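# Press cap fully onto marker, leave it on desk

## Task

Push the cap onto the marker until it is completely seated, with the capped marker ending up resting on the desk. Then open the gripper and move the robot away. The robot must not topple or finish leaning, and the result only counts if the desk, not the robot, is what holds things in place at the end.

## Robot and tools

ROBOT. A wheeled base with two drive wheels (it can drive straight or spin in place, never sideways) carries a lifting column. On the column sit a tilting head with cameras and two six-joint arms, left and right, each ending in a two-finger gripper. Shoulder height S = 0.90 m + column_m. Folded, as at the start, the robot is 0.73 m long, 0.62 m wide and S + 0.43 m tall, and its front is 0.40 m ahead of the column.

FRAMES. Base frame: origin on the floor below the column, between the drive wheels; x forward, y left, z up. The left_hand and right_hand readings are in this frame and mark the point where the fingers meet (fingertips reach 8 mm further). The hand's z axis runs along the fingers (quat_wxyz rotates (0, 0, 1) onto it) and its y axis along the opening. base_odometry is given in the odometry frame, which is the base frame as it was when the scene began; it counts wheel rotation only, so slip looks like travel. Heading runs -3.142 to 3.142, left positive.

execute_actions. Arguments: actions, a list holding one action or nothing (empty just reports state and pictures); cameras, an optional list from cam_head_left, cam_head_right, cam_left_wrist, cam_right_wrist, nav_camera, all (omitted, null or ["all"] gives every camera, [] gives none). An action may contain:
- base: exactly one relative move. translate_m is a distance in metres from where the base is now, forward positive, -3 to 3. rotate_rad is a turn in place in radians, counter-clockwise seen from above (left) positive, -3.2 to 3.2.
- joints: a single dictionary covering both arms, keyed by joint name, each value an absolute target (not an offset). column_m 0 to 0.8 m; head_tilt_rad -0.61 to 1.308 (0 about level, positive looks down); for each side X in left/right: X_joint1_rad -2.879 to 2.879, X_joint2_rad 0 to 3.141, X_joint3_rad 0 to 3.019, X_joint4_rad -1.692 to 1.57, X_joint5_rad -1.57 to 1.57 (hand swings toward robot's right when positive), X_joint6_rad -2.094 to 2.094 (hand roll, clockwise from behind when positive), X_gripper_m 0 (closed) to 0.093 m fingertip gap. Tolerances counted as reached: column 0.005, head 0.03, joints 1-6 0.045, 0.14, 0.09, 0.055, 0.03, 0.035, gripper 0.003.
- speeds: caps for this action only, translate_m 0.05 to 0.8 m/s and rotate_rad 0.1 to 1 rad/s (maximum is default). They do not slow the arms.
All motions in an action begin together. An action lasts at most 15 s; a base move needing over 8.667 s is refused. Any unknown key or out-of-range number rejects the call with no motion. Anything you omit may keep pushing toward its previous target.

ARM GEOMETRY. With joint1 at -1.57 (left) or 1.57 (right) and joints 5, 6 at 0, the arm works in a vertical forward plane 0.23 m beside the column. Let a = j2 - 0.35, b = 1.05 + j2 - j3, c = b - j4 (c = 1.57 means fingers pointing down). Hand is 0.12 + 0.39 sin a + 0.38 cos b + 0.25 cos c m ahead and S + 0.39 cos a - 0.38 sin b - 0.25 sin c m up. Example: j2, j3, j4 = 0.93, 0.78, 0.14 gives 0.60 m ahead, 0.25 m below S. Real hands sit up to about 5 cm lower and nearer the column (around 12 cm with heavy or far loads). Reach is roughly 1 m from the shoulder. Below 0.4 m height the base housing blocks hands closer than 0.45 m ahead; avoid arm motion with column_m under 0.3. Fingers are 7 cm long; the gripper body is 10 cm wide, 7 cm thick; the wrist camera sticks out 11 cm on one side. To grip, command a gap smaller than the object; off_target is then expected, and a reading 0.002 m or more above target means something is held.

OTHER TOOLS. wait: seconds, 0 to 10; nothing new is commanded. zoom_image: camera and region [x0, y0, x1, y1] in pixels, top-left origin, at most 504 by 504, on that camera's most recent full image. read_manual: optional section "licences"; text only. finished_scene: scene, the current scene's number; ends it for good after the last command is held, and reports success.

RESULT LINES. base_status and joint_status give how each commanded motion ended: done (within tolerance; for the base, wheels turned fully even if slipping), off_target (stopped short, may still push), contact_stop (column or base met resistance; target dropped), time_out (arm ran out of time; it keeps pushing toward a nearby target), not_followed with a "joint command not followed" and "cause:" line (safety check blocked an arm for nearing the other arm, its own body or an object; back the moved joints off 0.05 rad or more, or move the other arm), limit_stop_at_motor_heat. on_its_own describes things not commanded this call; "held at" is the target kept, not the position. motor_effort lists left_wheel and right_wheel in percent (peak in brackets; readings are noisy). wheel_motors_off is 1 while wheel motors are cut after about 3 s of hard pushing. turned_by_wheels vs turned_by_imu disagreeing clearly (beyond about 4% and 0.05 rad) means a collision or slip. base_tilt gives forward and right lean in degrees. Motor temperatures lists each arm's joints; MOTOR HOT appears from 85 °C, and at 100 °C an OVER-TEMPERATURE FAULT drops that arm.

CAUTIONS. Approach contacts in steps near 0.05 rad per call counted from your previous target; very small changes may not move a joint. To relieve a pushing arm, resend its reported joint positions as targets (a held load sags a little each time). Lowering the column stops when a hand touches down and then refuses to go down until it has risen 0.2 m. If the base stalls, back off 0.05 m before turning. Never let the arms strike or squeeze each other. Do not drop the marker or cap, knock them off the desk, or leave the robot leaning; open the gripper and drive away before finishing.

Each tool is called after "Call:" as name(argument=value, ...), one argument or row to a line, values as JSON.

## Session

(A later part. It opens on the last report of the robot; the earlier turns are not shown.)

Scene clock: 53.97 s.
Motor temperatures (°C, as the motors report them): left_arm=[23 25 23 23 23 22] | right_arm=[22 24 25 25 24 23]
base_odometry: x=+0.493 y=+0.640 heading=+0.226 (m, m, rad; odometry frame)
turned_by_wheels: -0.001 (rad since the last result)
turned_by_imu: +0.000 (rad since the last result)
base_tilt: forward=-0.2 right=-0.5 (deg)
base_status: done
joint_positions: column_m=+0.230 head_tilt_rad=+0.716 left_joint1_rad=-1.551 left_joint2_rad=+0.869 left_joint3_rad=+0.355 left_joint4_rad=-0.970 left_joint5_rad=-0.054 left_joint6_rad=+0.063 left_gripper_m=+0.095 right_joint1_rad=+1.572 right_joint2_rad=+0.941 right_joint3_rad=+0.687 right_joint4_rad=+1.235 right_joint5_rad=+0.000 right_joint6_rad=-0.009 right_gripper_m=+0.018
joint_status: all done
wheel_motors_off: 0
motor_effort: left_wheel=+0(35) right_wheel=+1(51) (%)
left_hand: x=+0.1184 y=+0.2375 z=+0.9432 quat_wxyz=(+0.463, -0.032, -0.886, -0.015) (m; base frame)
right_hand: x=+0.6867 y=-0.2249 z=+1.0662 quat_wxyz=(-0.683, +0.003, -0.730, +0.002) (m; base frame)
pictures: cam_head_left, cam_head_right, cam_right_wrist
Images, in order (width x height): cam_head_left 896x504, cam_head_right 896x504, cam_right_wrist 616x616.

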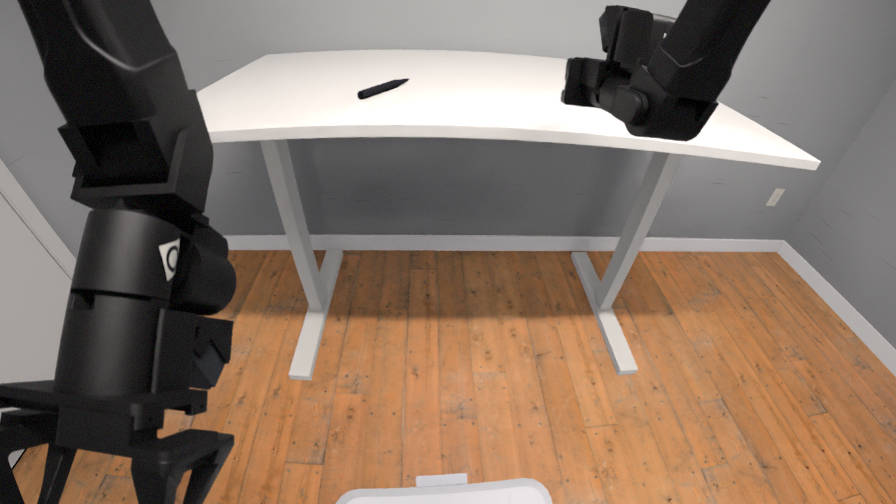

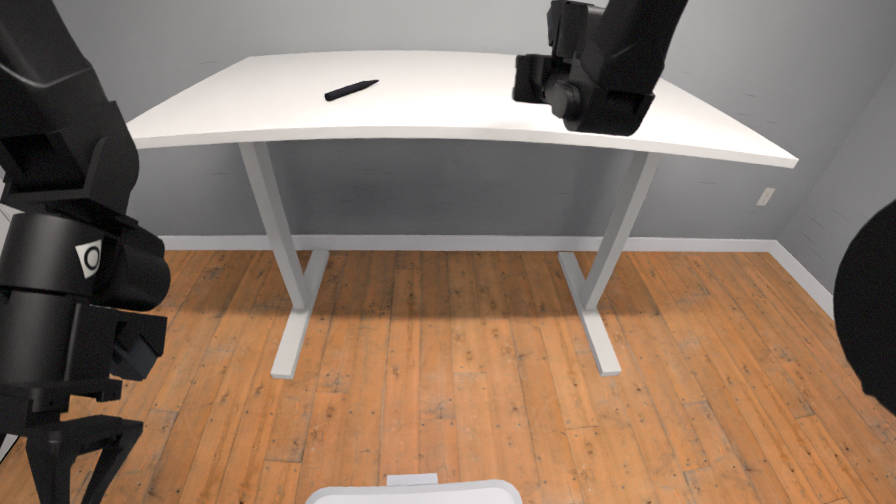

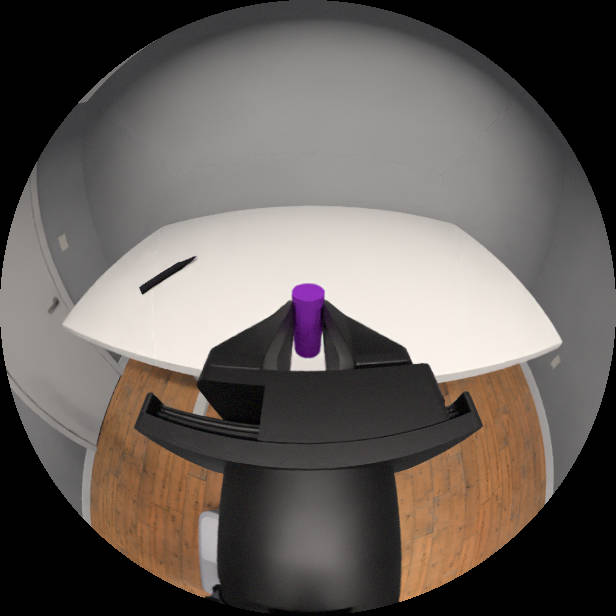

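Call:
zoom_image(
  camera="cam_right_wrist",
  region=[270, 265, 350, 345],
)

Region (270, 265, 350, 345) of cam_right_wrist's 616x616 image, scaled by 6.300, with more detail than that image has.

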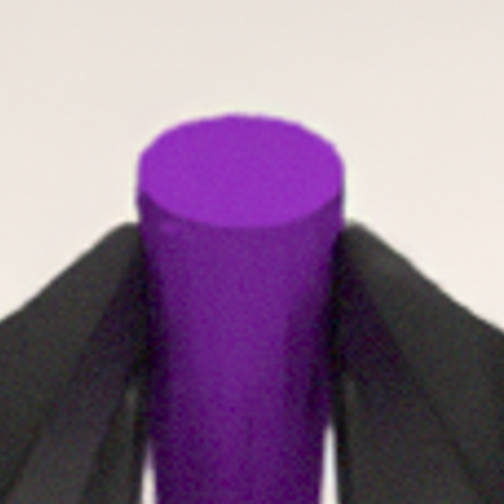

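Call:
execute_actions(
  actions=[
    {"joints":{"right_joint6_rad":2.05,"right_joint5_rad":-0.5,"column_m":0.26,"head_tilt_rad":0.55}},
  ],
  cameras=["cam_head_left","cam_head_right"],
)

Scene clock: 58.97 s.
Motor temperatures (°C, as the motors report them): left_arm=[23 25 23 23 23 22] | right_arm=[22 24 25 25 24 23]
base_odometry: x=+0.493 y=+0.640 heading=+0.226 (m, m, rad; odometry frame)
turned_by_wheels: +0.000 (rad since the last result)
turned_by_imu: +0.002 (rad since the last result)
base_tilt: forward=-0.1 right=-0.5 (deg)
base_status: not commanded
joint_positions: column_m=+0.260 head_tilt_rad=+0.567 left_joint1_rad=-1.551 left_joint2_rad=+0.869 left_joint3_rad=+0.355 left_joint4_rad=-0.970 left_joint5_rad=-0.054 left_joint6_rad=+0.063 left_gripper_m=+0.095 right_joint1_rad=+1.572 right_joint2_rad=+0.941 right_joint3_rad=+0.687 right_joint4_rad=+1.235 right_joint5_rad=-0.498 right_joint6_rad=+2.041 right_gripper_m=+0.018
joint_status: all done
wheel_motors_off: 0
motor_effort: left_wheel=-1(1) right_wheel=+0(1) (%)
left_hand: x=+0.1184 y=+0.2375 z=+0.9731 quat_wxyz=(+0.463, -0.032, -0.886, -0.015) (m; base frame)
right_hand: x=+0.6659 y=-0.1429 z=+1.0975 quat_wxyz=(-0.193, -0.515, -0.513, -0.659) (m; base frame)
pictures: cam_head_left, cam_head_right
Images, in order (width x height): cam_head_left 896x504, cam_head_right 896x504.

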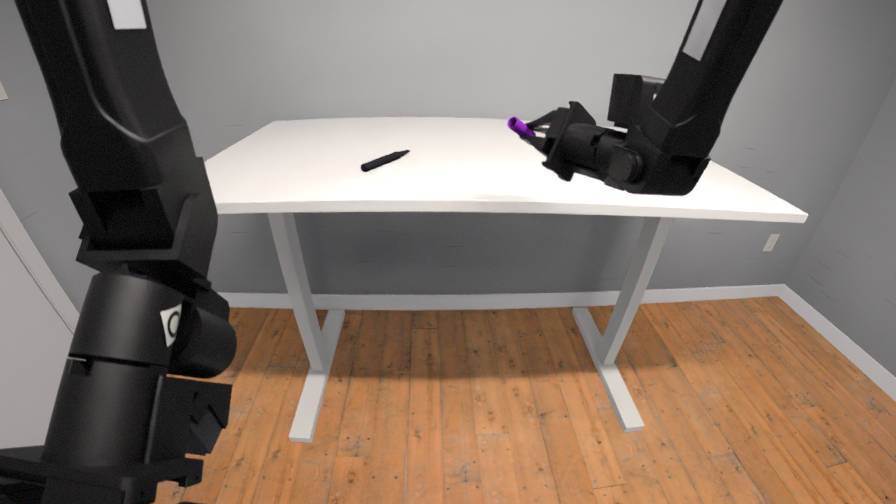

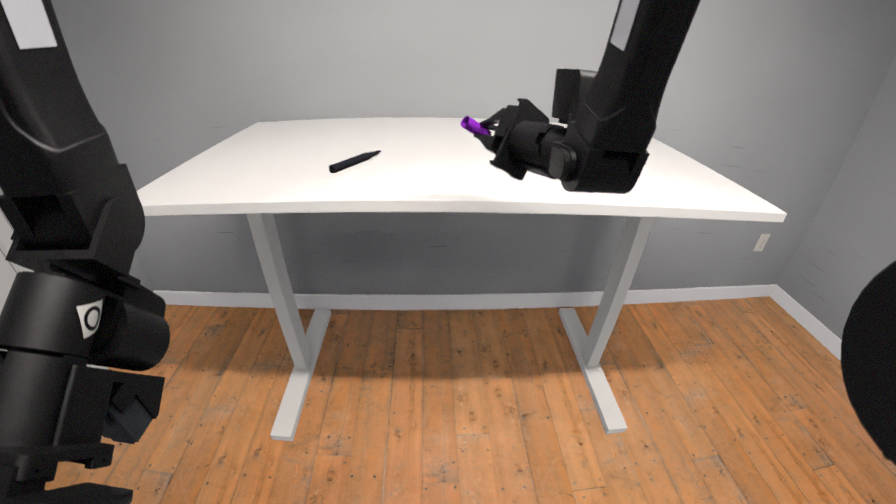

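Call:
execute_actions(
  actions=[
    {"base":{"translate_m":0.13},"joints":{"right_joint6_rad":-1.08,"right_joint5_rad":0,"column_m":0.45,"head_tilt_rad":0.95}},
  ],
  cameras=[],
)

Call:
execute_actions(
  actions=[
    {"joints":{"right_joint2_rad":1.25,"right_joint3_rad":1.26,"right_joint4_rad":-0.52}},
  ],
  cameras=[],
)

Call:
execute_actions(
  actions=[
    {"joints":{"column_m":0.416}},
  ],
  cameras=["cam_head_left","cam_right_wrist"],
)

Scene clock: 65.60 s.
Motor temperatures (°C, as the motors report them): left_arm=[23 25 23 23 23 22] | right_arm=[22 24 25 26 24 23]
base_odometry: x=+0.620 y=+0.670 heading=+0.227 (m, m, rad; odometry frame)
turned_by_wheels: +0.001 (rad since the last result)
turned_by_imu: +0.003 (rad since the last result)
base_tilt: forward=-0.1 right=-0.5 (deg)
base_status: done
joint_positions: column_m=+0.450 head_tilt_rad=+0.950 left_joint1_rad=-1.551 left_joint2_rad=+0.869 left_joint3_rad=+0.358 left_joint4_rad=-0.970 left_joint5_rad=-0.054 left_joint6_rad=+0.063 left_gripper_m=+0.095 right_joint1_rad=+1.572 right_joint2_rad=+0.941 right_joint3_rad=+0.688 right_joint4_rad=+1.235 right_joint5_rad=-0.002 right_joint6_rad=-1.071 right_gripper_m=+0.018
joint_status: all done
wheel_motors_off: 0
motor_effort: left_wheel=+4(50) right_wheel=-2(44) (%)
left_hand: x=+0.1200 y=+0.2375 z=+1.1624 quat_wxyz=(+0.461, -0.032, -0.886, -0.015) (m; base frame)
right_hand: x=+0.6872 y=-0.2246 z=+1.2864 quat_wxyz=(-0.589, +0.373, -0.627, +0.348) (m; base frame)
pictures: none
No camera images: the call's "cameras" was empty. Leave "cameras" out to get every camera's image.

Scene clock: 67.43 s.
Motor temperatures (°C, as the motors report them): left_arm=[23 25 23 23 23 22] | right_arm=[22 24 25 26 24 23]
base_odometry: x=+0.620 y=+0.670 heading=+0.227 (m, m, rad; odometry frame)
turned_by_wheels: +0.000 (rad since the last result)
turned_by_imu: +0.001 (rad since the last result)
base_tilt: forward=-0.1 right=-0.5 (deg)
base_status: not commanded
joint_positions: column_m=+0.450 head_tilt_rad=+0.950 left_joint1_rad=-1.551 left_joint2_rad=+0.869 left_joint3_rad=+0.358 left_joint4_rad=-0.970 left_joint5_rad=-0.054 left_joint6_rad=+0.063 left_gripper_m=+0.095 right_joint1_rad=+1.572 right_joint2_rad=+1.260 right_joint3_rad=+1.254 right_joint4_rad=-0.514 right_joint5_rad=-0.002 right_joint6_rad=-1.071 right_gripper_m=+0.018
joint_status: all done
wheel_motors_off: 0
motor_effort: left_wheel=+6(6) right_wheel=-3(5) (%)
left_hand: x=+0.1200 y=+0.2375 z=+1.1624 quat_wxyz=(+0.461, -0.032, -0.886, -0.015) (m; base frame)
right_hand: x=+0.6184 y=-0.2243 z=+1.0094 quat_wxyz=(-0.002, +0.510, -0.860, -0.001) (m; base frame)
pictures: none
No camera images: the call's "cameras" was empty. Leave "cameras" out to get every camera's image.

Scene clock: 68.47 s.
Motor temperatures (°C, as the motors report them): left_arm=[23 25 23 23 23 22] | right_arm=[22 24 25 26 24 23]
base_odometry: x=+0.620 y=+0.670 heading=+0.227 (m, m, rad; odometry frame)
turned_by_wheels: +0.000 (rad since the last result)
turned_by_imu: +0.000 (rad since the last result)
base_tilt: forward=-0.1 right=-0.5 (deg)
base_status: not commanded
joint_positions: column_m=+0.416 head_tilt_rad=+0.950 left_joint1_rad=-1.551 left_joint2_rad=+0.869 left_joint3_rad=+0.358 left_joint4_rad=-0.970 left_joint5_rad=-0.054 left_joint6_rad=+0.063 left_gripper_m=+0.095 right_joint1_rad=+1.572 right_joint2_rad=+1.260 right_joint3_rad=+1.254 right_joint4_rad=-0.514 right_joint5_rad=-0.002 right_joint6_rad=-1.071 right_gripper_m=+0.018
joint_status: all done
wheel_motors_off: 0
motor_effort: left_wheel=+6(6) right_wheel=-4(2) (%)
left_hand: x=+0.1200 y=+0.2375 z=+1.1286 quat_wxyz=(+0.461, -0.032, -0.886, -0.015) (m; base frame)
right_hand: x=+0.6184 y=-0.2243 z=+0.9756 quat_wxyz=(-0.002, +0.510, -0.860, -0.001) (m; base frame)
pictures: cam_head_left, cam_right_wrist
Images, in order (width x height): cam_head_left 896x504, cam_right_wrist 616x616.

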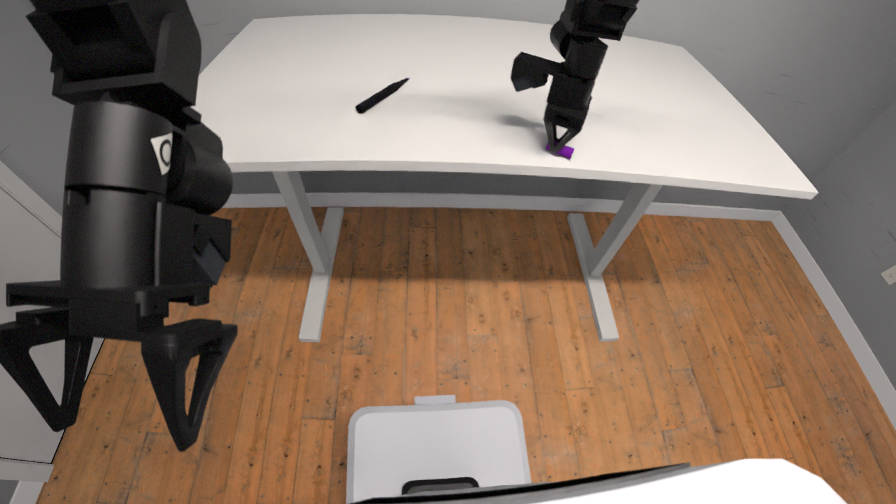

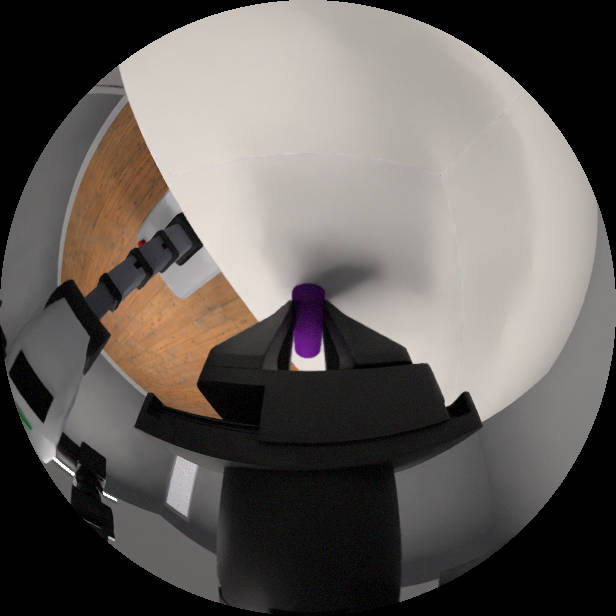

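Call:
execute_actions(
  actions=[
    {"joints":{"column_m":0.412}},
  ],
  cameras=[],
)

Call:
execute_actions(
  actions=[
    {"joints":{"right_gripper_m":0.05}},
  ],
  cameras=[],
)

Call:
execute_actions(
  actions=[
    {"joints":{"column_m":0.445}},
  ],
  cameras=[],
)

Call:
execute_actions(
  actions=[
    {"base":{"translate_m":-0.01},"joints":{"right_joint6_rad":2.07,"right_joint1_rad":1.53}},
  ],
  cameras=[],
)

Call:
execute_actions(
  actions=[
    {"joints":{"column_m":0.427}},
  ],
  cameras=["cam_head_left","cam_right_wrist"],
)

Scene clock: 70.83 s.
Motor temperatures (°C, as the motors report them): left_arm=[23 25 23 23 23 22] | right_arm=[22 24 25 26 24 23]
base_odometry: x=+0.620 y=+0.670 heading=+0.227 (m, m, rad; odometry frame)
turned_by_wheels: +0.000 (rad since the last result)
turned_by_imu: +0.001 (rad since the last result)
base_tilt: forward=-0.1 right=-0.5 (deg)
base_status: not commanded
joint_positions: column_m=+0.412 head_tilt_rad=+0.951 left_joint1_rad=-1.551 left_joint2_rad=+0.869 left_joint3_rad=+0.358 left_joint4_rad=-0.970 left_joint5_rad=-0.054 left_joint6_rad=+0.063 left_gripper_m=+0.095 right_joint1_rad=+1.572 right_joint2_rad=+1.256 right_joint3_rad=+1.254 right_joint4_rad=-0.516 right_joint5_rad=-0.001 right_joint6_rad=-1.071 right_gripper_m=+0.018
joint_status: all done
wheel_motors_off: 0
motor_effort: left_wheel=+6(7) right_wheel=-4(3) (%)
left_hand: x=+0.1200 y=+0.2375 z=+1.1246 quat_wxyz=(+0.461, -0.032, -0.886, -0.015) (m; base frame)
right_hand: x=+0.6193 y=-0.2245 z=+0.9735 quat_wxyz=(-0.003, +0.510, -0.860, +0.001) (m; base frame)
pictures: none
No camera images: the call's "cameras" was empty. Leave "cameras" out to get every camera's image.

Scene clock: 71.43 s.
Motor temperatures (°C, as the motors report them): left_arm=[23 25 23 23 23 22] | right_arm=[22 24 25 25 24 23]
base_odometry: x=+0.620 y=+0.670 heading=+0.227 (m, m, rad; odometry frame)
turned_by_wheels: +0.000 (rad since the last result)
turned_by_imu: +0.000 (rad since the last result)
base_tilt: forward=-0.1 right=-0.5 (deg)
base_status: not commanded
joint_positions: column_m=+0.412 head_tilt_rad=+0.951 left_joint1_rad=-1.551 left_joint2_rad=+0.869 left_joint3_rad=+0.358 left_joint4_rad=-0.970 left_joint5_rad=-0.054 left_joint6_rad=+0.063 left_gripper_m=+0.095 right_joint1_rad=+1.572 right_joint2_rad=+1.256 right_joint3_rad=+1.254 right_joint4_rad=-0.516 right_joint5_rad=-0.001 right_joint6_rad=-1.071 right_gripper_m=+0.050
joint_status: all done
wheel_motors_off: 0
motor_effort: left_wheel=+7(7) right_wheel=-5(3) (%)
left_hand: x=+0.1200 y=+0.2375 z=+1.1246 quat_wxyz=(+0.461, -0.032, -0.886, -0.015) (m; base frame)
right_hand: x=+0.6193 y=-0.2245 z=+0.9735 quat_wxyz=(-0.003, +0.510, -0.860, +0.001) (m; base frame)
pictures: none
No camera images: the call's "cameras" was empty. Leave "cameras" out to get every camera's image.

Scene clock: 72.47 s.
Motor temperatures (°C, as the motors report them): left_arm=[23 25 23 23 23 22] | right_arm=[22 24 25 25 24 23]
base_odometry: x=+0.620 y=+0.670 heading=+0.227 (m, m, rad; odometry frame)
turned_by_wheels: +0.000 (rad since the last result)
turned_by_imu: +0.000 (rad since the last result)
base_tilt: forward=-0.2 right=-0.5 (deg)
base_status: not commanded
joint_positions: column_m=+0.445 head_tilt_rad=+0.951 left_joint1_rad=-1.551 left_joint2_rad=+0.869 left_joint3_rad=+0.358 left_joint4_rad=-0.970 left_joint5_rad=-0.054 left_joint6_rad=+0.063 left_gripper_m=+0.095 right_joint1_rad=+1.572 right_joint2_rad=+1.256 right_joint3_rad=+1.254 right_joint4_rad=-0.516 right_joint5_rad=-0.001 right_joint6_rad=-1.071 right_gripper_m=+0.050
joint_status: all done
wheel_motors_off: 0
motor_effort: left_wheel=+7(7) right_wheel=-4(3) (%)
left_hand: x=+0.1200 y=+0.2375 z=+1.1574 quat_wxyz=(+0.461, -0.032, -0.886, -0.015) (m; base frame)
right_hand: x=+0.6193 y=-0.2245 z=+1.0063 quat_wxyz=(-0.003, +0.510, -0.860, +0.001) (m; base frame)
pictures: none
No camera images: the call's "cameras" was empty. Leave "cameras" out to get every camera's image.

Scene clock: 74.80 s.
Motor temperatures (°C, as the motors report them): left_arm=[23 25 23 23 23 22] | right_arm=[22 24 25 25 24 23]
base_odometry: x=+0.610 y=+0.667 heading=+0.227 (m, m, rad; odometry frame)
turned_by_wheels: +0.000 (rad since the last result)
turned_by_imu: +0.001 (rad since the last result)
base_tilt: forward=-0.1 right=-0.5 (deg)
base_status: done
joint_positions: column_m=+0.445 head_tilt_rad=+0.951 left_joint1_rad=-1.551 left_joint2_rad=+0.869 left_joint3_rad=+0.357 left_joint4_rad=-0.970 left_joint5_rad=-0.054 left_joint6_rad=+0.063 left_gripper_m=+0.095 right_joint1_rad=+1.528 right_joint2_rad=+1.256 right_joint3_rad=+1.253 right_joint4_rad=-0.516 right_joint5_rad=-0.001 right_joint6_rad=+2.061 right_gripper_m=+0.050
joint_status: all done
wheel_motors_off: 0
motor_effort: left_wheel=-2(30) right_wheel=-3(55) (%)
left_hand: x=+0.1192 y=+0.2375 z=+1.1577 quat_wxyz=(+0.462, -0.032, -0.886, -0.015) (m; base frame)
right_hand: x=+0.6185 y=-0.2497 z=+1.0066 quat_wxyz=(-0.017, -0.863, -0.505, +0.007) (m; base frame)
pictures: none
No camera images: the call's "cameras" was empty. Leave "cameras" out to get every camera's image.

Scene clock: 75.63 s.
Motor temperatures (°C, as the motors report them): left_arm=[23 25 23 23 23 22] | right_arm=[22 24 25 25 24 23]
base_odometry: x=+0.610 y=+0.667 heading=+0.227 (m, m, rad; odometry frame)
turned_by_wheels: +0.000 (rad since the last result)
turned_by_imu: +0.000 (rad since the last result)
base_tilt: forward=-0.2 right=-0.5 (deg)
base_status: not commanded
joint_positions: column_m=+0.427 head_tilt_rad=+0.951 left_joint1_rad=-1.551 left_joint2_rad=+0.869 left_joint3_rad=+0.357 left_joint4_rad=-0.970 left_joint5_rad=-0.054 left_joint6_rad=+0.063 left_gripper_m=+0.095 right_joint1_rad=+1.528 right_joint2_rad=+1.256 right_joint3_rad=+1.253 right_joint4_rad=-0.516 right_joint5_rad=-0.001 right_joint6_rad=+2.061 right_gripper_m=+0.050
joint_status: all done
wheel_motors_off: 0
motor_effort: left_wheel=-2(2) right_wheel=-7(6) (%)
left_hand: x=+0.1192 y=+0.2375 z=+1.1399 quat_wxyz=(+0.462, -0.032, -0.886, -0.015) (m; base frame)
right_hand: x=+0.6185 y=-0.2497 z=+0.9888 quat_wxyz=(-0.017, -0.863, -0.505, +0.007) (m; base frame)
pictures: cam_head_left, cam_right_wrist
Images, in order (width x height): cam_head_left 896x504, cam_right_wrist 616x616.

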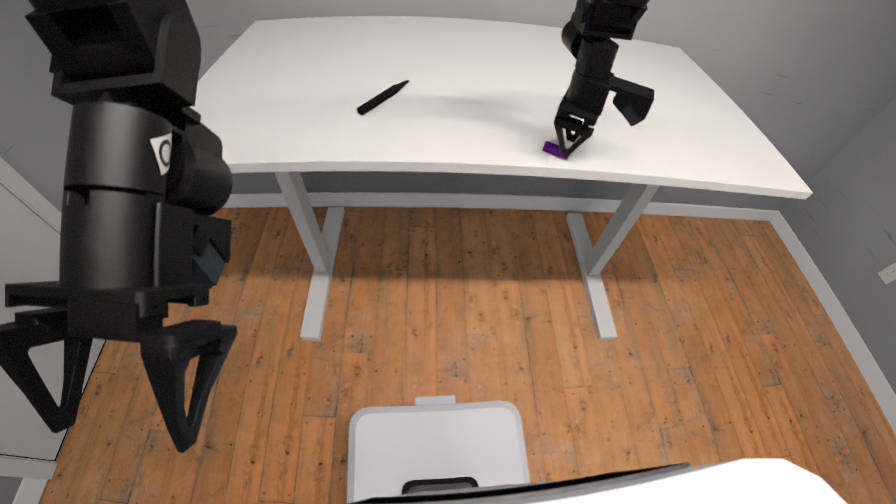

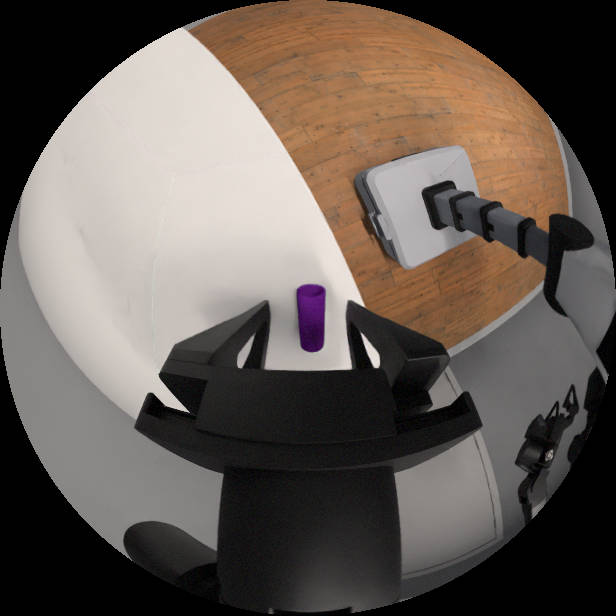

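Call:
execute_actions(
  actions=[
    {"base":{"translate_m":0.006},"joints":{"column_m":0.411}},
  ],
  cameras=[],
)

Call:
execute_actions(
  actions=[
    {"joints":{"right_gripper_m":0.0}},
  ],
  cameras=["cam_head_left","cam_right_wrist"],
)

Call:
zoom_image(
  camera="cam_head_left",
  region=[510, 80, 630, 170],
)

Scene clock: 78.27 s.
Motor temperatures (°C, as the motors report them): left_arm=[23 25 23 23 23 22] | right_arm=[22 24 25 25 24 23]
base_odometry: x=+0.616 y=+0.669 heading=+0.228 (m, m, rad; odometry frame)
turned_by_wheels: +0.001 (rad since the last result)
turned_by_imu: +0.002 (rad since the last result)
base_tilt: forward=-0.2 right=-0.5 (deg)
base_status: done
joint_positions: column_m=+0.411 head_tilt_rad=+0.951 left_joint1_rad=-1.551 left_joint2_rad=+0.869 left_joint3_rad=+0.359 left_joint4_rad=-0.970 left_joint5_rad=-0.054 left_joint6_rad=+0.063 left_gripper_m=+0.095 right_joint1_rad=+1.528 right_joint2_rad=+1.256 right_joint3_rad=+1.254 right_joint4_rad=-0.516 right_joint5_rad=-0.001 right_joint6_rad=+2.061 right_gripper_m=+0.050
joint_status: all done
wheel_motors_off: 0
motor_effort: left_wheel=+3(54) right_wheel=-1(30) (%)
left_hand: x=+0.1204 y=+0.2375 z=+1.1235 quat_wxyz=(+0.461, -0.032, -0.887, -0.015) (m; base frame)
right_hand: x=+0.6189 y=-0.2497 z=+0.9729 quat_wxyz=(-0.017, -0.863, -0.505, +0.007) (m; base frame)
pictures: none
No camera images: the call's "cameras" was empty. Leave "cameras" out to get every camera's image.

Scene clock: 78.87 s.
Motor temperatures (°C, as the motors report them): left_arm=[23 25 23 23 23 22] | right_arm=[22 24 25 25 24 23]
base_odometry: x=+0.616 y=+0.669 heading=+0.228 (m, m, rad; odometry frame)
turned_by_wheels: +0.000 (rad since the last result)
turned_by_imu: +0.000 (rad since the last result)
base_tilt: forward=-0.1 right=-0.5 (deg)
base_status: not commanded
joint_positions: column_m=+0.411 head_tilt_rad=+0.951 left_joint1_rad=-1.551 left_joint2_rad=+0.869 left_joint3_rad=+0.359 left_joint4_rad=-0.970 left_joint5_rad=-0.054 left_joint6_rad=+0.063 left_gripper_m=+0.095 right_joint1_rad=+1.528 right_joint2_rad=+1.256 right_joint3_rad=+1.254 right_joint4_rad=-0.516 right_joint5_rad=-0.001 right_joint6_rad=+2.061 right_gripper_m=+0.018
joint_status: right_gripper_m off_target (ended at +0.018, target +0.000)
wheel_motors_off: 0
motor_effort: left_wheel=+3(3) right_wheel=-1(1) (%)
left_hand: x=+0.1204 y=+0.2375 z=+1.1235 quat_wxyz=(+0.461, -0.032, -0.887, -0.015) (m; base frame)
right_hand: x=+0.6189 y=-0.2497 z=+0.9729 quat_wxyz=(-0.017, -0.863, -0.505, +0.007) (m; base frame)
pictures: cam_head_left, cam_right_wrist
Images, in order (width x height): cam_head_left 896x504, cam_right_wrist 616x616.

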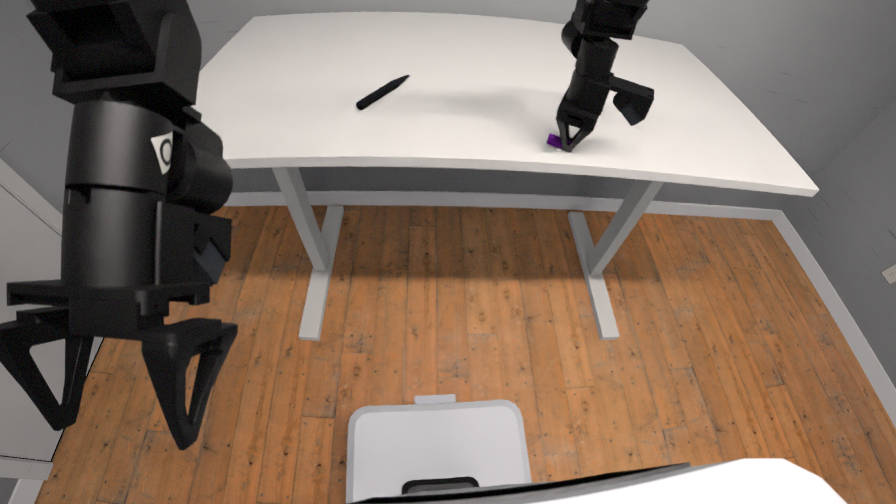

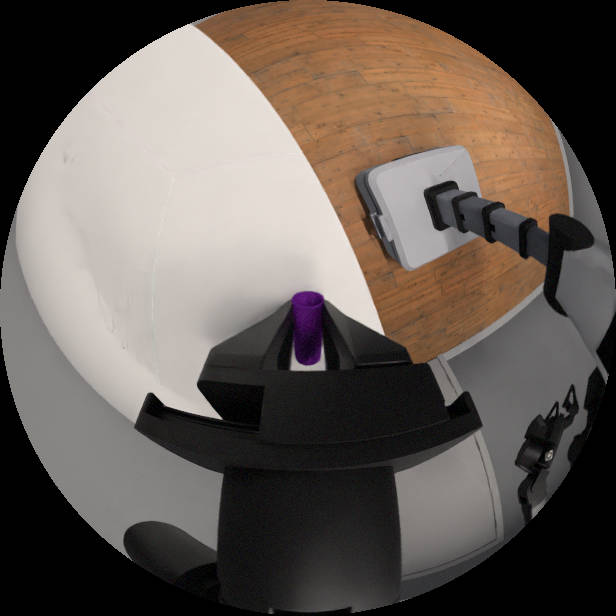

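Region (510, 80, 630, 170) of cam_head_left's 896x504 image, scaled by 4.200, with more detail than that image has; it fills the top 378 rows of this view, and the rest is white.

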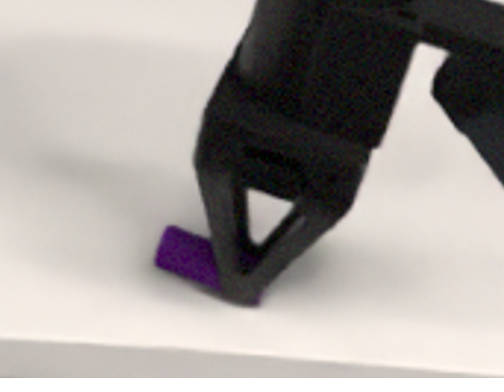

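Call:
execute_actions(
  actions=[
    {"joints":{"column_m":0.44}},
  ],
  cameras=[],
)

Call:
execute_actions(
  actions=[
    {"base":{"translate_m":-0.07},"joints":{"right_joint1_rad":1.57,"right_joint2_rad":0.95,"right_joint3_rad":0.70,"right_joint4_rad":1.34,"right_joint6_rad":0,"head_tilt_rad":0.6}},
  ],
  cameras=[],
)

Call:
execute_actions(
  actions=[
    {"joints":{"column_m":0.18}},
  ],
  cameras=["cam_head_left","cam_right_wrist"],
)

Scene clock: 81.80 s.
Motor temperatures (°C, as the motors report them): left_arm=[23 25 23 23 23 22] | right_arm=[22 25 25 25 24 23]
base_odometry: x=+0.616 y=+0.669 heading=+0.228 (m, m, rad; odometry frame)
turned_by_wheels: +0.000 (rad since the last result)
turned_by_imu: +0.001 (rad since the last result)
base_tilt: forward=-0.1 right=-0.4 (deg)
base_status: not commanded
joint_positions: column_m=+0.440 head_tilt_rad=+0.951 left_joint1_rad=-1.551 left_joint2_rad=+0.869 left_joint3_rad=+0.359 left_joint4_rad=-0.970 left_joint5_rad=-0.054 left_joint6_rad=+0.063 left_gripper_m=+0.095 right_joint1_rad=+1.528 right_joint2_rad=+1.256 right_joint3_rad=+1.254 right_joint4_rad=-0.516 right_joint5_rad=-0.001 right_joint6_rad=+2.061 right_gripper_m=+0.018
joint_status: all done
wheel_motors_off: 0
motor_effort: left_wheel=+4(4) right_wheel=-4(4) (%)
left_hand: x=+0.1204 y=+0.2375 z=+1.1523 quat_wxyz=(+0.461, -0.032, -0.887, -0.015) (m; base frame)
right_hand: x=+0.6189 y=-0.2497 z=+1.0017 quat_wxyz=(-0.017, -0.863, -0.505, +0.007) (m; base frame)
pictures: none
No camera images: the call's "cameras" was empty. Leave "cameras" out to get every camera's image.

Scene clock: 83.73 s.
Motor temperatures (°C, as the motors report them): left_arm=[23 25 23 23 23 22] | right_arm=[22 24 25 25 24 23]
base_odometry: x=+0.547 y=+0.653 heading=+0.227 (m, m, rad; odometry frame)
turned_by_wheels: -0.001 (rad since the last result)
turned_by_imu: +0.000 (rad since the last result)
base_tilt: forward=-0.1 right=-0.5 (deg)
base_status: done
joint_positions: column_m=+0.440 head_tilt_rad=+0.617 left_joint1_rad=-1.551 left_joint2_rad=+0.869 left_joint3_rad=+0.356 left_joint4_rad=-0.970 left_joint5_rad=-0.054 left_joint6_rad=+0.063 left_gripper_m=+0.095 right_joint1_rad=+1.573 right_joint2_rad=+0.944 right_joint3_rad=+0.685 right_joint4_rad=+1.325 right_joint5_rad=-0.001 right_joint6_rad=+0.009 right_gripper_m=+0.018
joint_status: all done
wheel_motors_off: 0
motor_effort: left_wheel=-1(37) right_wheel=-1(48) (%)
left_hand: x=+0.1191 y=+0.2375 z=+1.1528 quat_wxyz=(+0.462, -0.032, -0.886, -0.015) (m; base frame)
right_hand: x=+0.6863 y=-0.2246 z=+1.2956 quat_wxyz=(-0.713, -0.003, -0.701, -0.005) (m; base frame)
pictures: none
No camera images: the call's "cameras" was empty. Leave "cameras" out to get every camera's image.

Scene clock: 87.67 s.
Motor temperatures (°C, as the motors report them): left_arm=[23 25 23 23 23 22] | right_arm=[22 24 25 25 24 23]
base_odometry: x=+0.548 y=+0.653 heading=+0.227 (m, m, rad; odometry frame)
turned_by_wheels: +0.000 (rad since the last result)
turned_by_imu: +0.001 (rad since the last result)
base_tilt: forward=-0.2 right=-0.5 (deg)
base_status: not commanded
joint_positions: column_m=+0.180 head_tilt_rad=+0.617 left_joint1_rad=-1.551 left_joint2_rad=+0.869 left_joint3_rad=+0.356 left_joint4_rad=-0.970 left_joint5_rad=-0.054 left_joint6_rad=+0.063 left_gripper_m=+0.095 right_joint1_rad=+1.573 right_joint2_rad=+0.944 right_joint3_rad=+0.685 right_joint4_rad=+1.325 right_joint5_rad=-0.001 right_joint6_rad=+0.009 right_gripper_m=+0.018
joint_status: all done
wheel_motors_off: 0
motor_effort: left_wheel=-1(1) right_wheel=-1(1) (%)
left_hand: x=+0.1191 y=+0.2375 z=+0.8930 quat_wxyz=(+0.462, -0.032, -0.886, -0.015) (m; base frame)
right_hand: x=+0.6863 y=-0.2246 z=+1.0358 quat_wxyz=(-0.713, -0.003, -0.701, -0.005) (m; base frame)
pictures: cam_head_left, cam_right_wrist
Images, in order (width x height): cam_head_left 896x504, cam_right_wrist 616x616.

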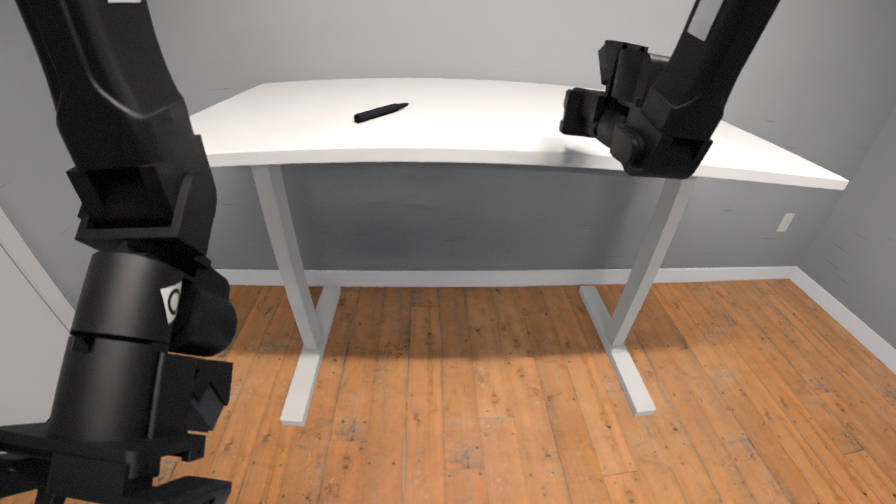

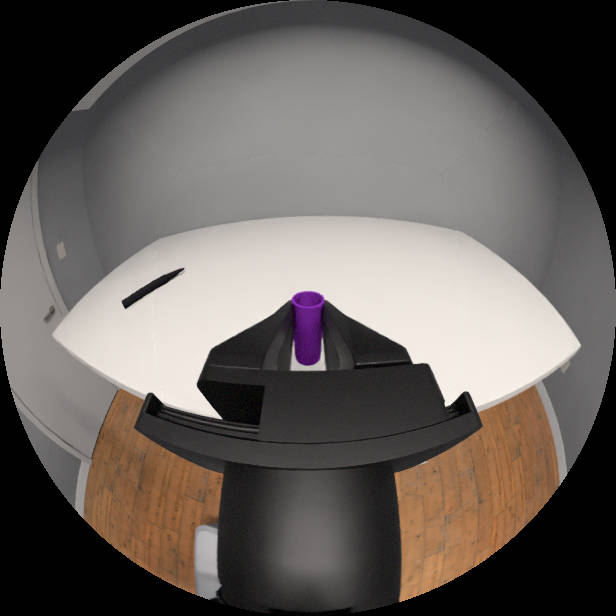

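Call:
execute_actions(
  actions=[
    {"joints":{"column_m":0.152}},
  ],
  cameras=["cam_head_left","cam_right_wrist","nav_camera"],
)

Call:
zoom_image(
  camera="cam_right_wrist",
  region=[240, 260, 380, 400],
)

Scene clock: 93.13 s.
Motor temperatures (°C, as the motors report them): left_arm=[23 25 23 23 23 22] | right_arm=[22 24 25 26 24 23]
base_odometry: x=+0.548 y=+0.653 heading=+0.227 (m, m, rad; odometry frame)
turned_by_wheels: +0.000 (rad since the last result)
turned_by_imu: +0.001 (rad since the last result)
base_tilt: forward=-0.2 right=-0.5 (deg)
base_status: not commanded
joint_positions: column_m=+0.152 head_tilt_rad=+0.617 left_joint1_rad=-1.551 left_joint2_rad=+0.869 left_joint3_rad=+0.356 left_joint4_rad=-0.970 left_joint5_rad=-0.054 left_joint6_rad=+0.063 left_gripper_m=+0.095 right_joint1_rad=+1.573 right_joint2_rad=+0.944 right_joint3_rad=+0.685 right_joint4_rad=+1.325 right_joint5_rad=-0.001 right_joint6_rad=+0.009 right_gripper_m=+0.018
joint_status: all done
wheel_motors_off: 0
motor_effort: left_wheel=-1(1) right_wheel=+0(0) (%)
left_hand: x=+0.1191 y=+0.2375 z=+0.8650 quat_wxyz=(+0.462, -0.032, -0.886, -0.015) (m; base frame)
right_hand: x=+0.6863 y=-0.2246 z=+1.0078 quat_wxyz=(-0.713, -0.003, -0.701, -0.005) (m; base frame)
pictures: cam_head_left, cam_right_wrist, nav_camera
Images, in order (width x height): cam_head_left 896x504, cam_right_wrist 616x616, nav_camera 896x504.

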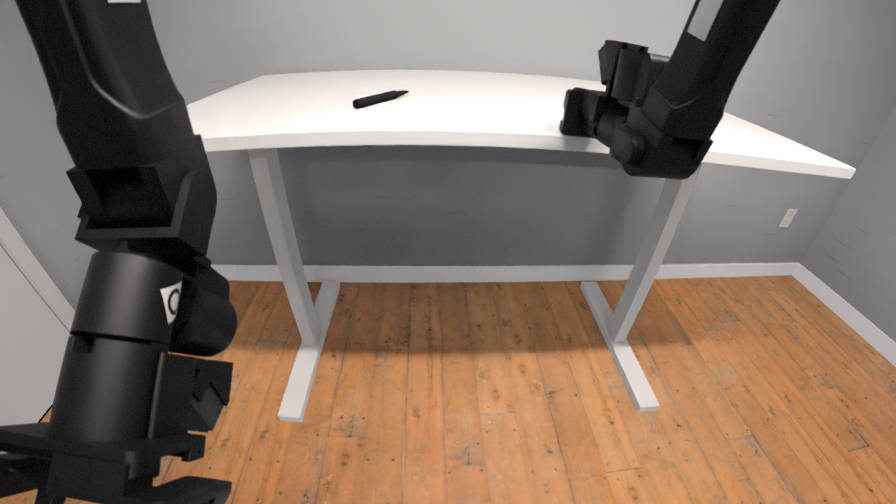

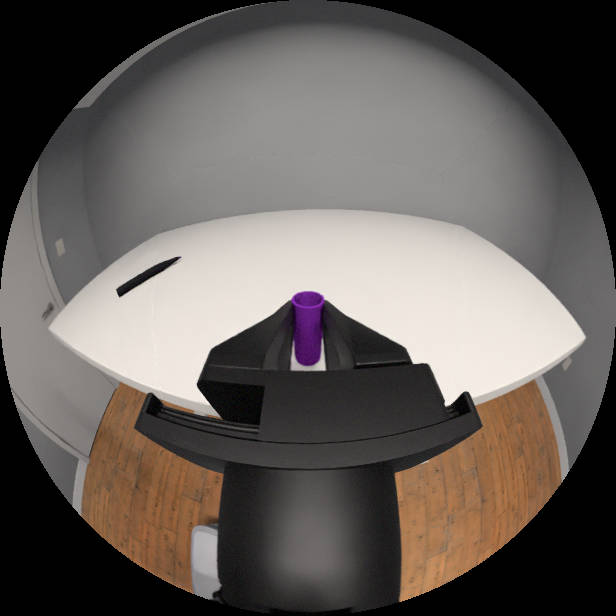

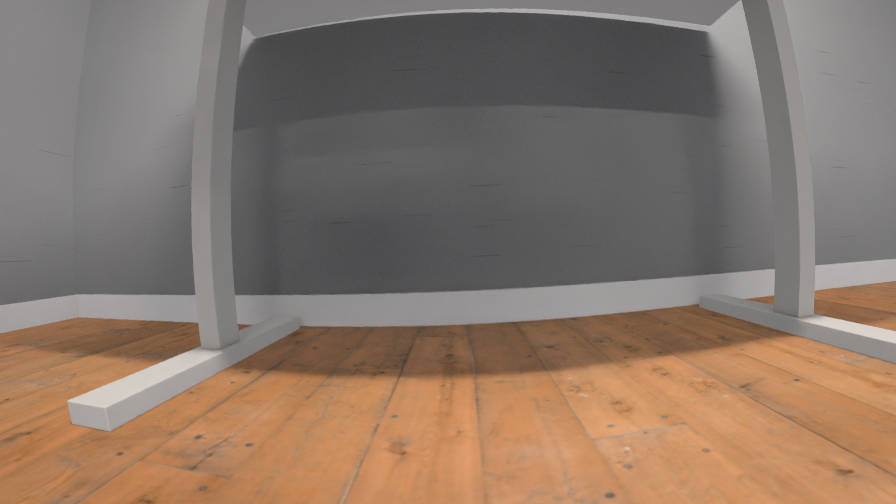

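Region (240, 260, 380, 400) of cam_right_wrist's 616x616 image, scaled by 3.600, with more detail than that image has.

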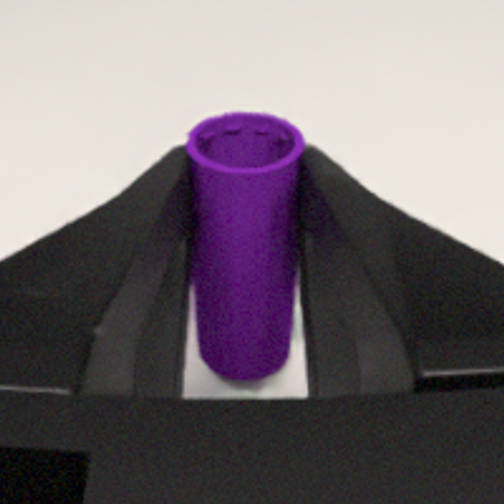

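Call:
execute_actions(
  actions=[
    {"joints":{"column_m":0.146}},
  ],
  cameras=["cam_right_wrist"],
)

Call:
zoom_image(
  camera="cam_right_wrist",
  region=[240, 260, 380, 400],
)

Scene clock: 95.00 s.
Motor temperatures (°C, as the motors report them): left_arm=[23 25 23 23 23 22] | right_arm=[22 24 25 26 24 23]
base_odometry: x=+0.548 y=+0.653 heading=+0.227 (m, m, rad; odometry frame)
turned_by_wheels: +0.000 (rad since the last result)
turned_by_imu: +0.001 (rad since the last result)
base_tilt: forward=-0.1 right=-0.4 (deg)
base_status: not commanded
joint_positions: column_m=+0.146 head_tilt_rad=+0.617 left_joint1_rad=-1.551 left_joint2_rad=+0.869 left_joint3_rad=+0.356 left_joint4_rad=-0.970 left_joint5_rad=-0.054 left_joint6_rad=+0.063 left_gripper_m=+0.095 right_joint1_rad=+1.573 right_joint2_rad=+0.944 right_joint3_rad=+0.685 right_joint4_rad=+1.334 right_joint5_rad=-0.001 right_joint6_rad=+0.009 right_gripper_m=+0.018
joint_status: all done
wheel_motors_off: 0
motor_effort: left_wheel=-2(2) right_wheel=+0(3) (%)
left_hand: x=+0.1191 y=+0.2375 z=+0.8590 quat_wxyz=(+0.462, -0.032, -0.886, -0.015) (m; base frame)
right_hand: x=+0.6862 y=-0.2246 z=+1.0040 quat_wxyz=(-0.717, -0.003, -0.698, -0.004) (m; base frame)
pictures: cam_right_wrist
Images, in order (width x height): cam_right_wrist 616x616.

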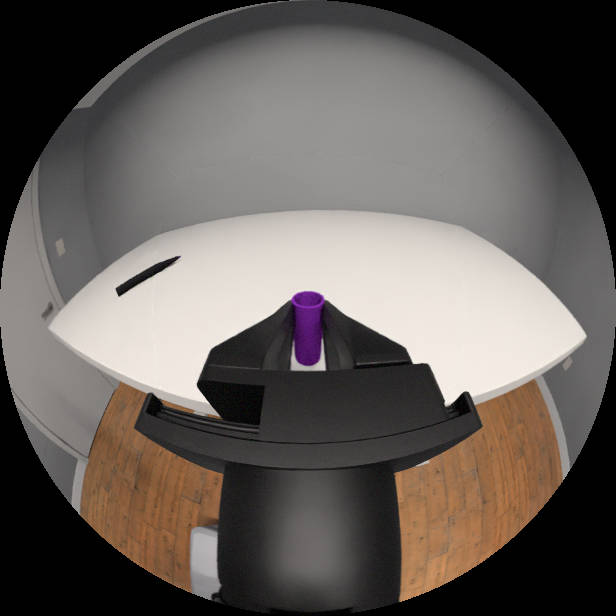

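Region (240, 260, 380, 400) of cam_right_wrist's 616x616 image, scaled by 3.600, with more detail than that image has.

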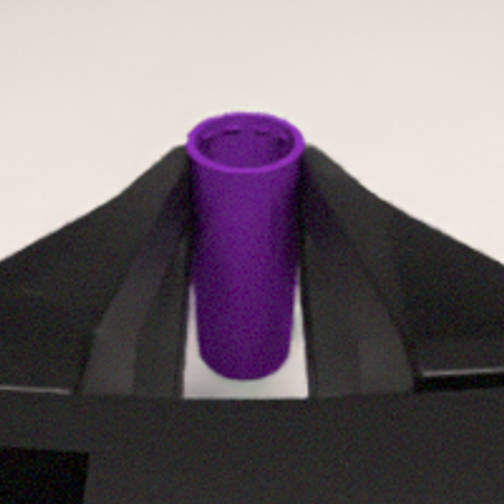

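Call:
execute_actions(
  actions=[
    {"joints":{"column_m":0.149}},
  ],
  cameras=[],
)

Call:
execute_actions(
  actions=[
    {"joints":{"right_gripper_m":0.05}},
  ],
  cameras=["cam_right_wrist"],
)

Call:
execute_actions(
  actions=[
    {"base":{"translate_m":-0.09},"joints":{"column_m":0.16},"speeds":{"translate_m":0.15}},
  ],
  cameras=["cam_right_wrist","cam_head_left"],
)

Scene clock: 96.97 s.
Motor temperatures (°C, as the motors report them): left_arm=[23 25 23 23 23 22] | right_arm=[22 24 25 26 24 23]
base_odometry: x=+0.548 y=+0.653 heading=+0.227 (m, m, rad; odometry frame)
turned_by_wheels: +0.000 (rad since the last result)
turned_by_imu: +0.001 (rad since the last result)
base_tilt: forward=-0.2 right=-0.4 (deg)
base_status: not commanded
joint_positions: column_m=+0.149 head_tilt_rad=+0.617 left_joint1_rad=-1.551 left_joint2_rad=+0.869 left_joint3_rad=+0.356 left_joint4_rad=-0.970 left_joint5_rad=-0.054 left_joint6_rad=+0.063 left_gripper_m=+0.095 right_joint1_rad=+1.573 right_joint2_rad=+0.944 right_joint3_rad=+0.685 right_joint4_rad=+1.334 right_joint5_rad=-0.001 right_joint6_rad=+0.009 right_gripper_m=+0.018
joint_status: all done
wheel_motors_off: 0
motor_effort: left_wheel=-2(2) right_wheel=+1(2) (%)
left_hand: x=+0.1191 y=+0.2375 z=+0.8618 quat_wxyz=(+0.462, -0.032, -0.886, -0.015) (m; base frame)
right_hand: x=+0.6862 y=-0.2246 z=+1.0068 quat_wxyz=(-0.717, -0.003, -0.698, -0.004) (m; base frame)
pictures: none
No camera images: the call's "cameras" was empty. Leave "cameras" out to get every camera's image.

Scene clock: 97.57 s.
Motor temperatures (°C, as the motors report them): left_arm=[23 25 23 23 23 22] | right_arm=[22 24 25 26 24 23]
base_odometry: x=+0.548 y=+0.653 heading=+0.227 (m, m, rad; odometry frame)
turned_by_wheels: +0.000 (rad since the last result)
turned_by_imu: +0.000 (rad since the last result)
base_tilt: forward=-0.2 right=-0.5 (deg)
base_status: not commanded
joint_positions: column_m=+0.149 head_tilt_rad=+0.617 left_joint1_rad=-1.551 left_joint2_rad=+0.869 left_joint3_rad=+0.356 left_joint4_rad=-0.970 left_joint5_rad=-0.054 left_joint6_rad=+0.063 left_gripper_m=+0.095 right_joint1_rad=+1.573 right_joint2_rad=+0.944 right_joint3_rad=+0.685 right_joint4_rad=+1.334 right_joint5_rad=-0.001 right_joint6_rad=+0.009 right_gripper_m=+0.050
joint_status: all done
wheel_motors_off: 0
motor_effort: left_wheel=-2(2) right_wheel=-1(1) (%)
left_hand: x=+0.1191 y=+0.2375 z=+0.8618 quat_wxyz=(+0.462, -0.032, -0.886, -0.015) (m; base frame)
right_hand: x=+0.6862 y=-0.2246 z=+1.0068 quat_wxyz=(-0.717, -0.003, -0.698, -0.004) (m; base frame)
pictures: cam_right_wrist
Images, in order (width x height): cam_right_wrist 616x616.

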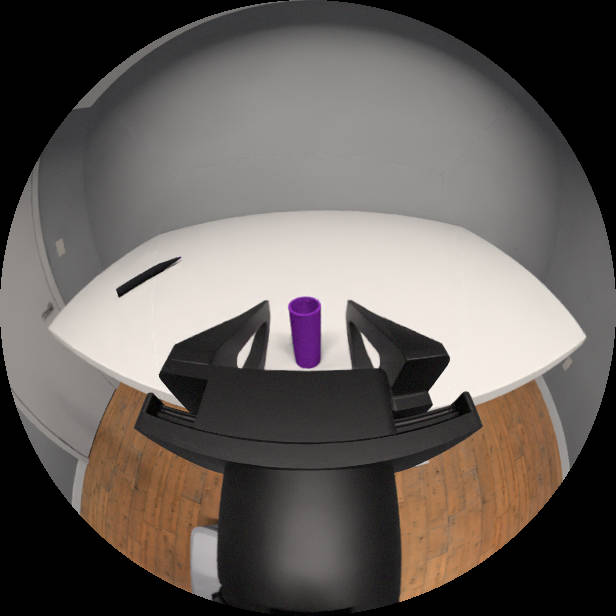

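Scene clock: 99.03 s.
Motor temperatures (°C, as the motors report them): left_arm=[23 25 23 23 23 22] | right_arm=[22 24 25 26 24 23]
base_odometry: x=+0.460 y=+0.633 heading=+0.227 (m, m, rad; odometry frame)
turned_by_wheels: -0.001 (rad since the last result)
turned_by_imu: +0.000 (rad since the last result)
base_tilt: forward=-0.1 right=-0.5 (deg)
base_status: done
joint_positions: column_m=+0.160 head_tilt_rad=+0.617 left_joint1_rad=-1.551 left_joint2_rad=+0.869 left_joint3_rad=+0.357 left_joint4_rad=-0.970 left_joint5_rad=-0.054 left_joint6_rad=+0.063 left_gripper_m=+0.095 right_joint1_rad=+1.573 right_joint2_rad=+0.944 right_joint3_rad=+0.686 right_joint4_rad=+1.334 right_joint5_rad=-0.001 right_joint6_rad=+0.009 right_gripper_m=+0.050
joint_status: all done
wheel_motors_off: 0
motor_effort: left_wheel=+0(40) right_wheel=+0(33) (%)
left_hand: x=+0.1195 y=+0.2375 z=+0.8727 quat_wxyz=(+0.462, -0.032, -0.886, -0.015) (m; base frame)
right_hand: x=+0.6868 y=-0.2246 z=+1.0183 quat_wxyz=(-0.717, -0.003, -0.697, -0.004) (m; base frame)
pictures: cam_head_left, cam_right_wrist
Images, in order (width x height): cam_head_left 896x504, cam_right_wrist 616x616.

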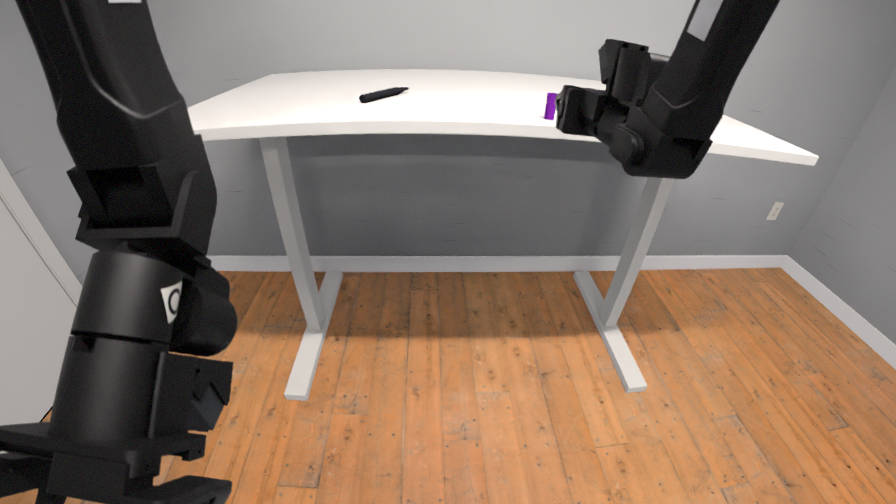

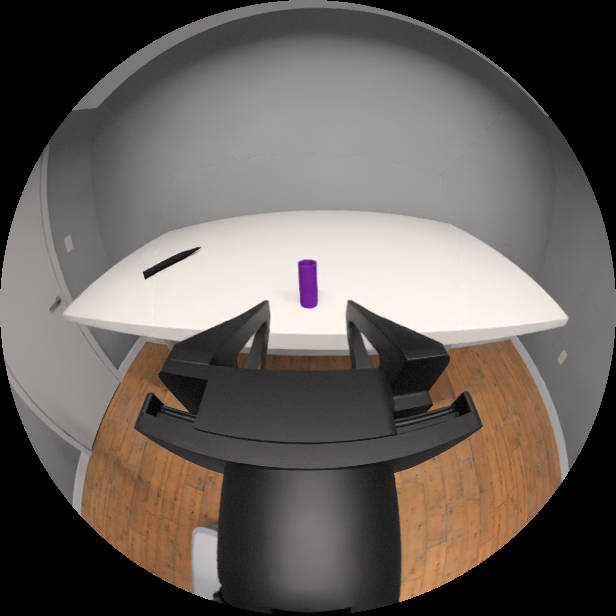

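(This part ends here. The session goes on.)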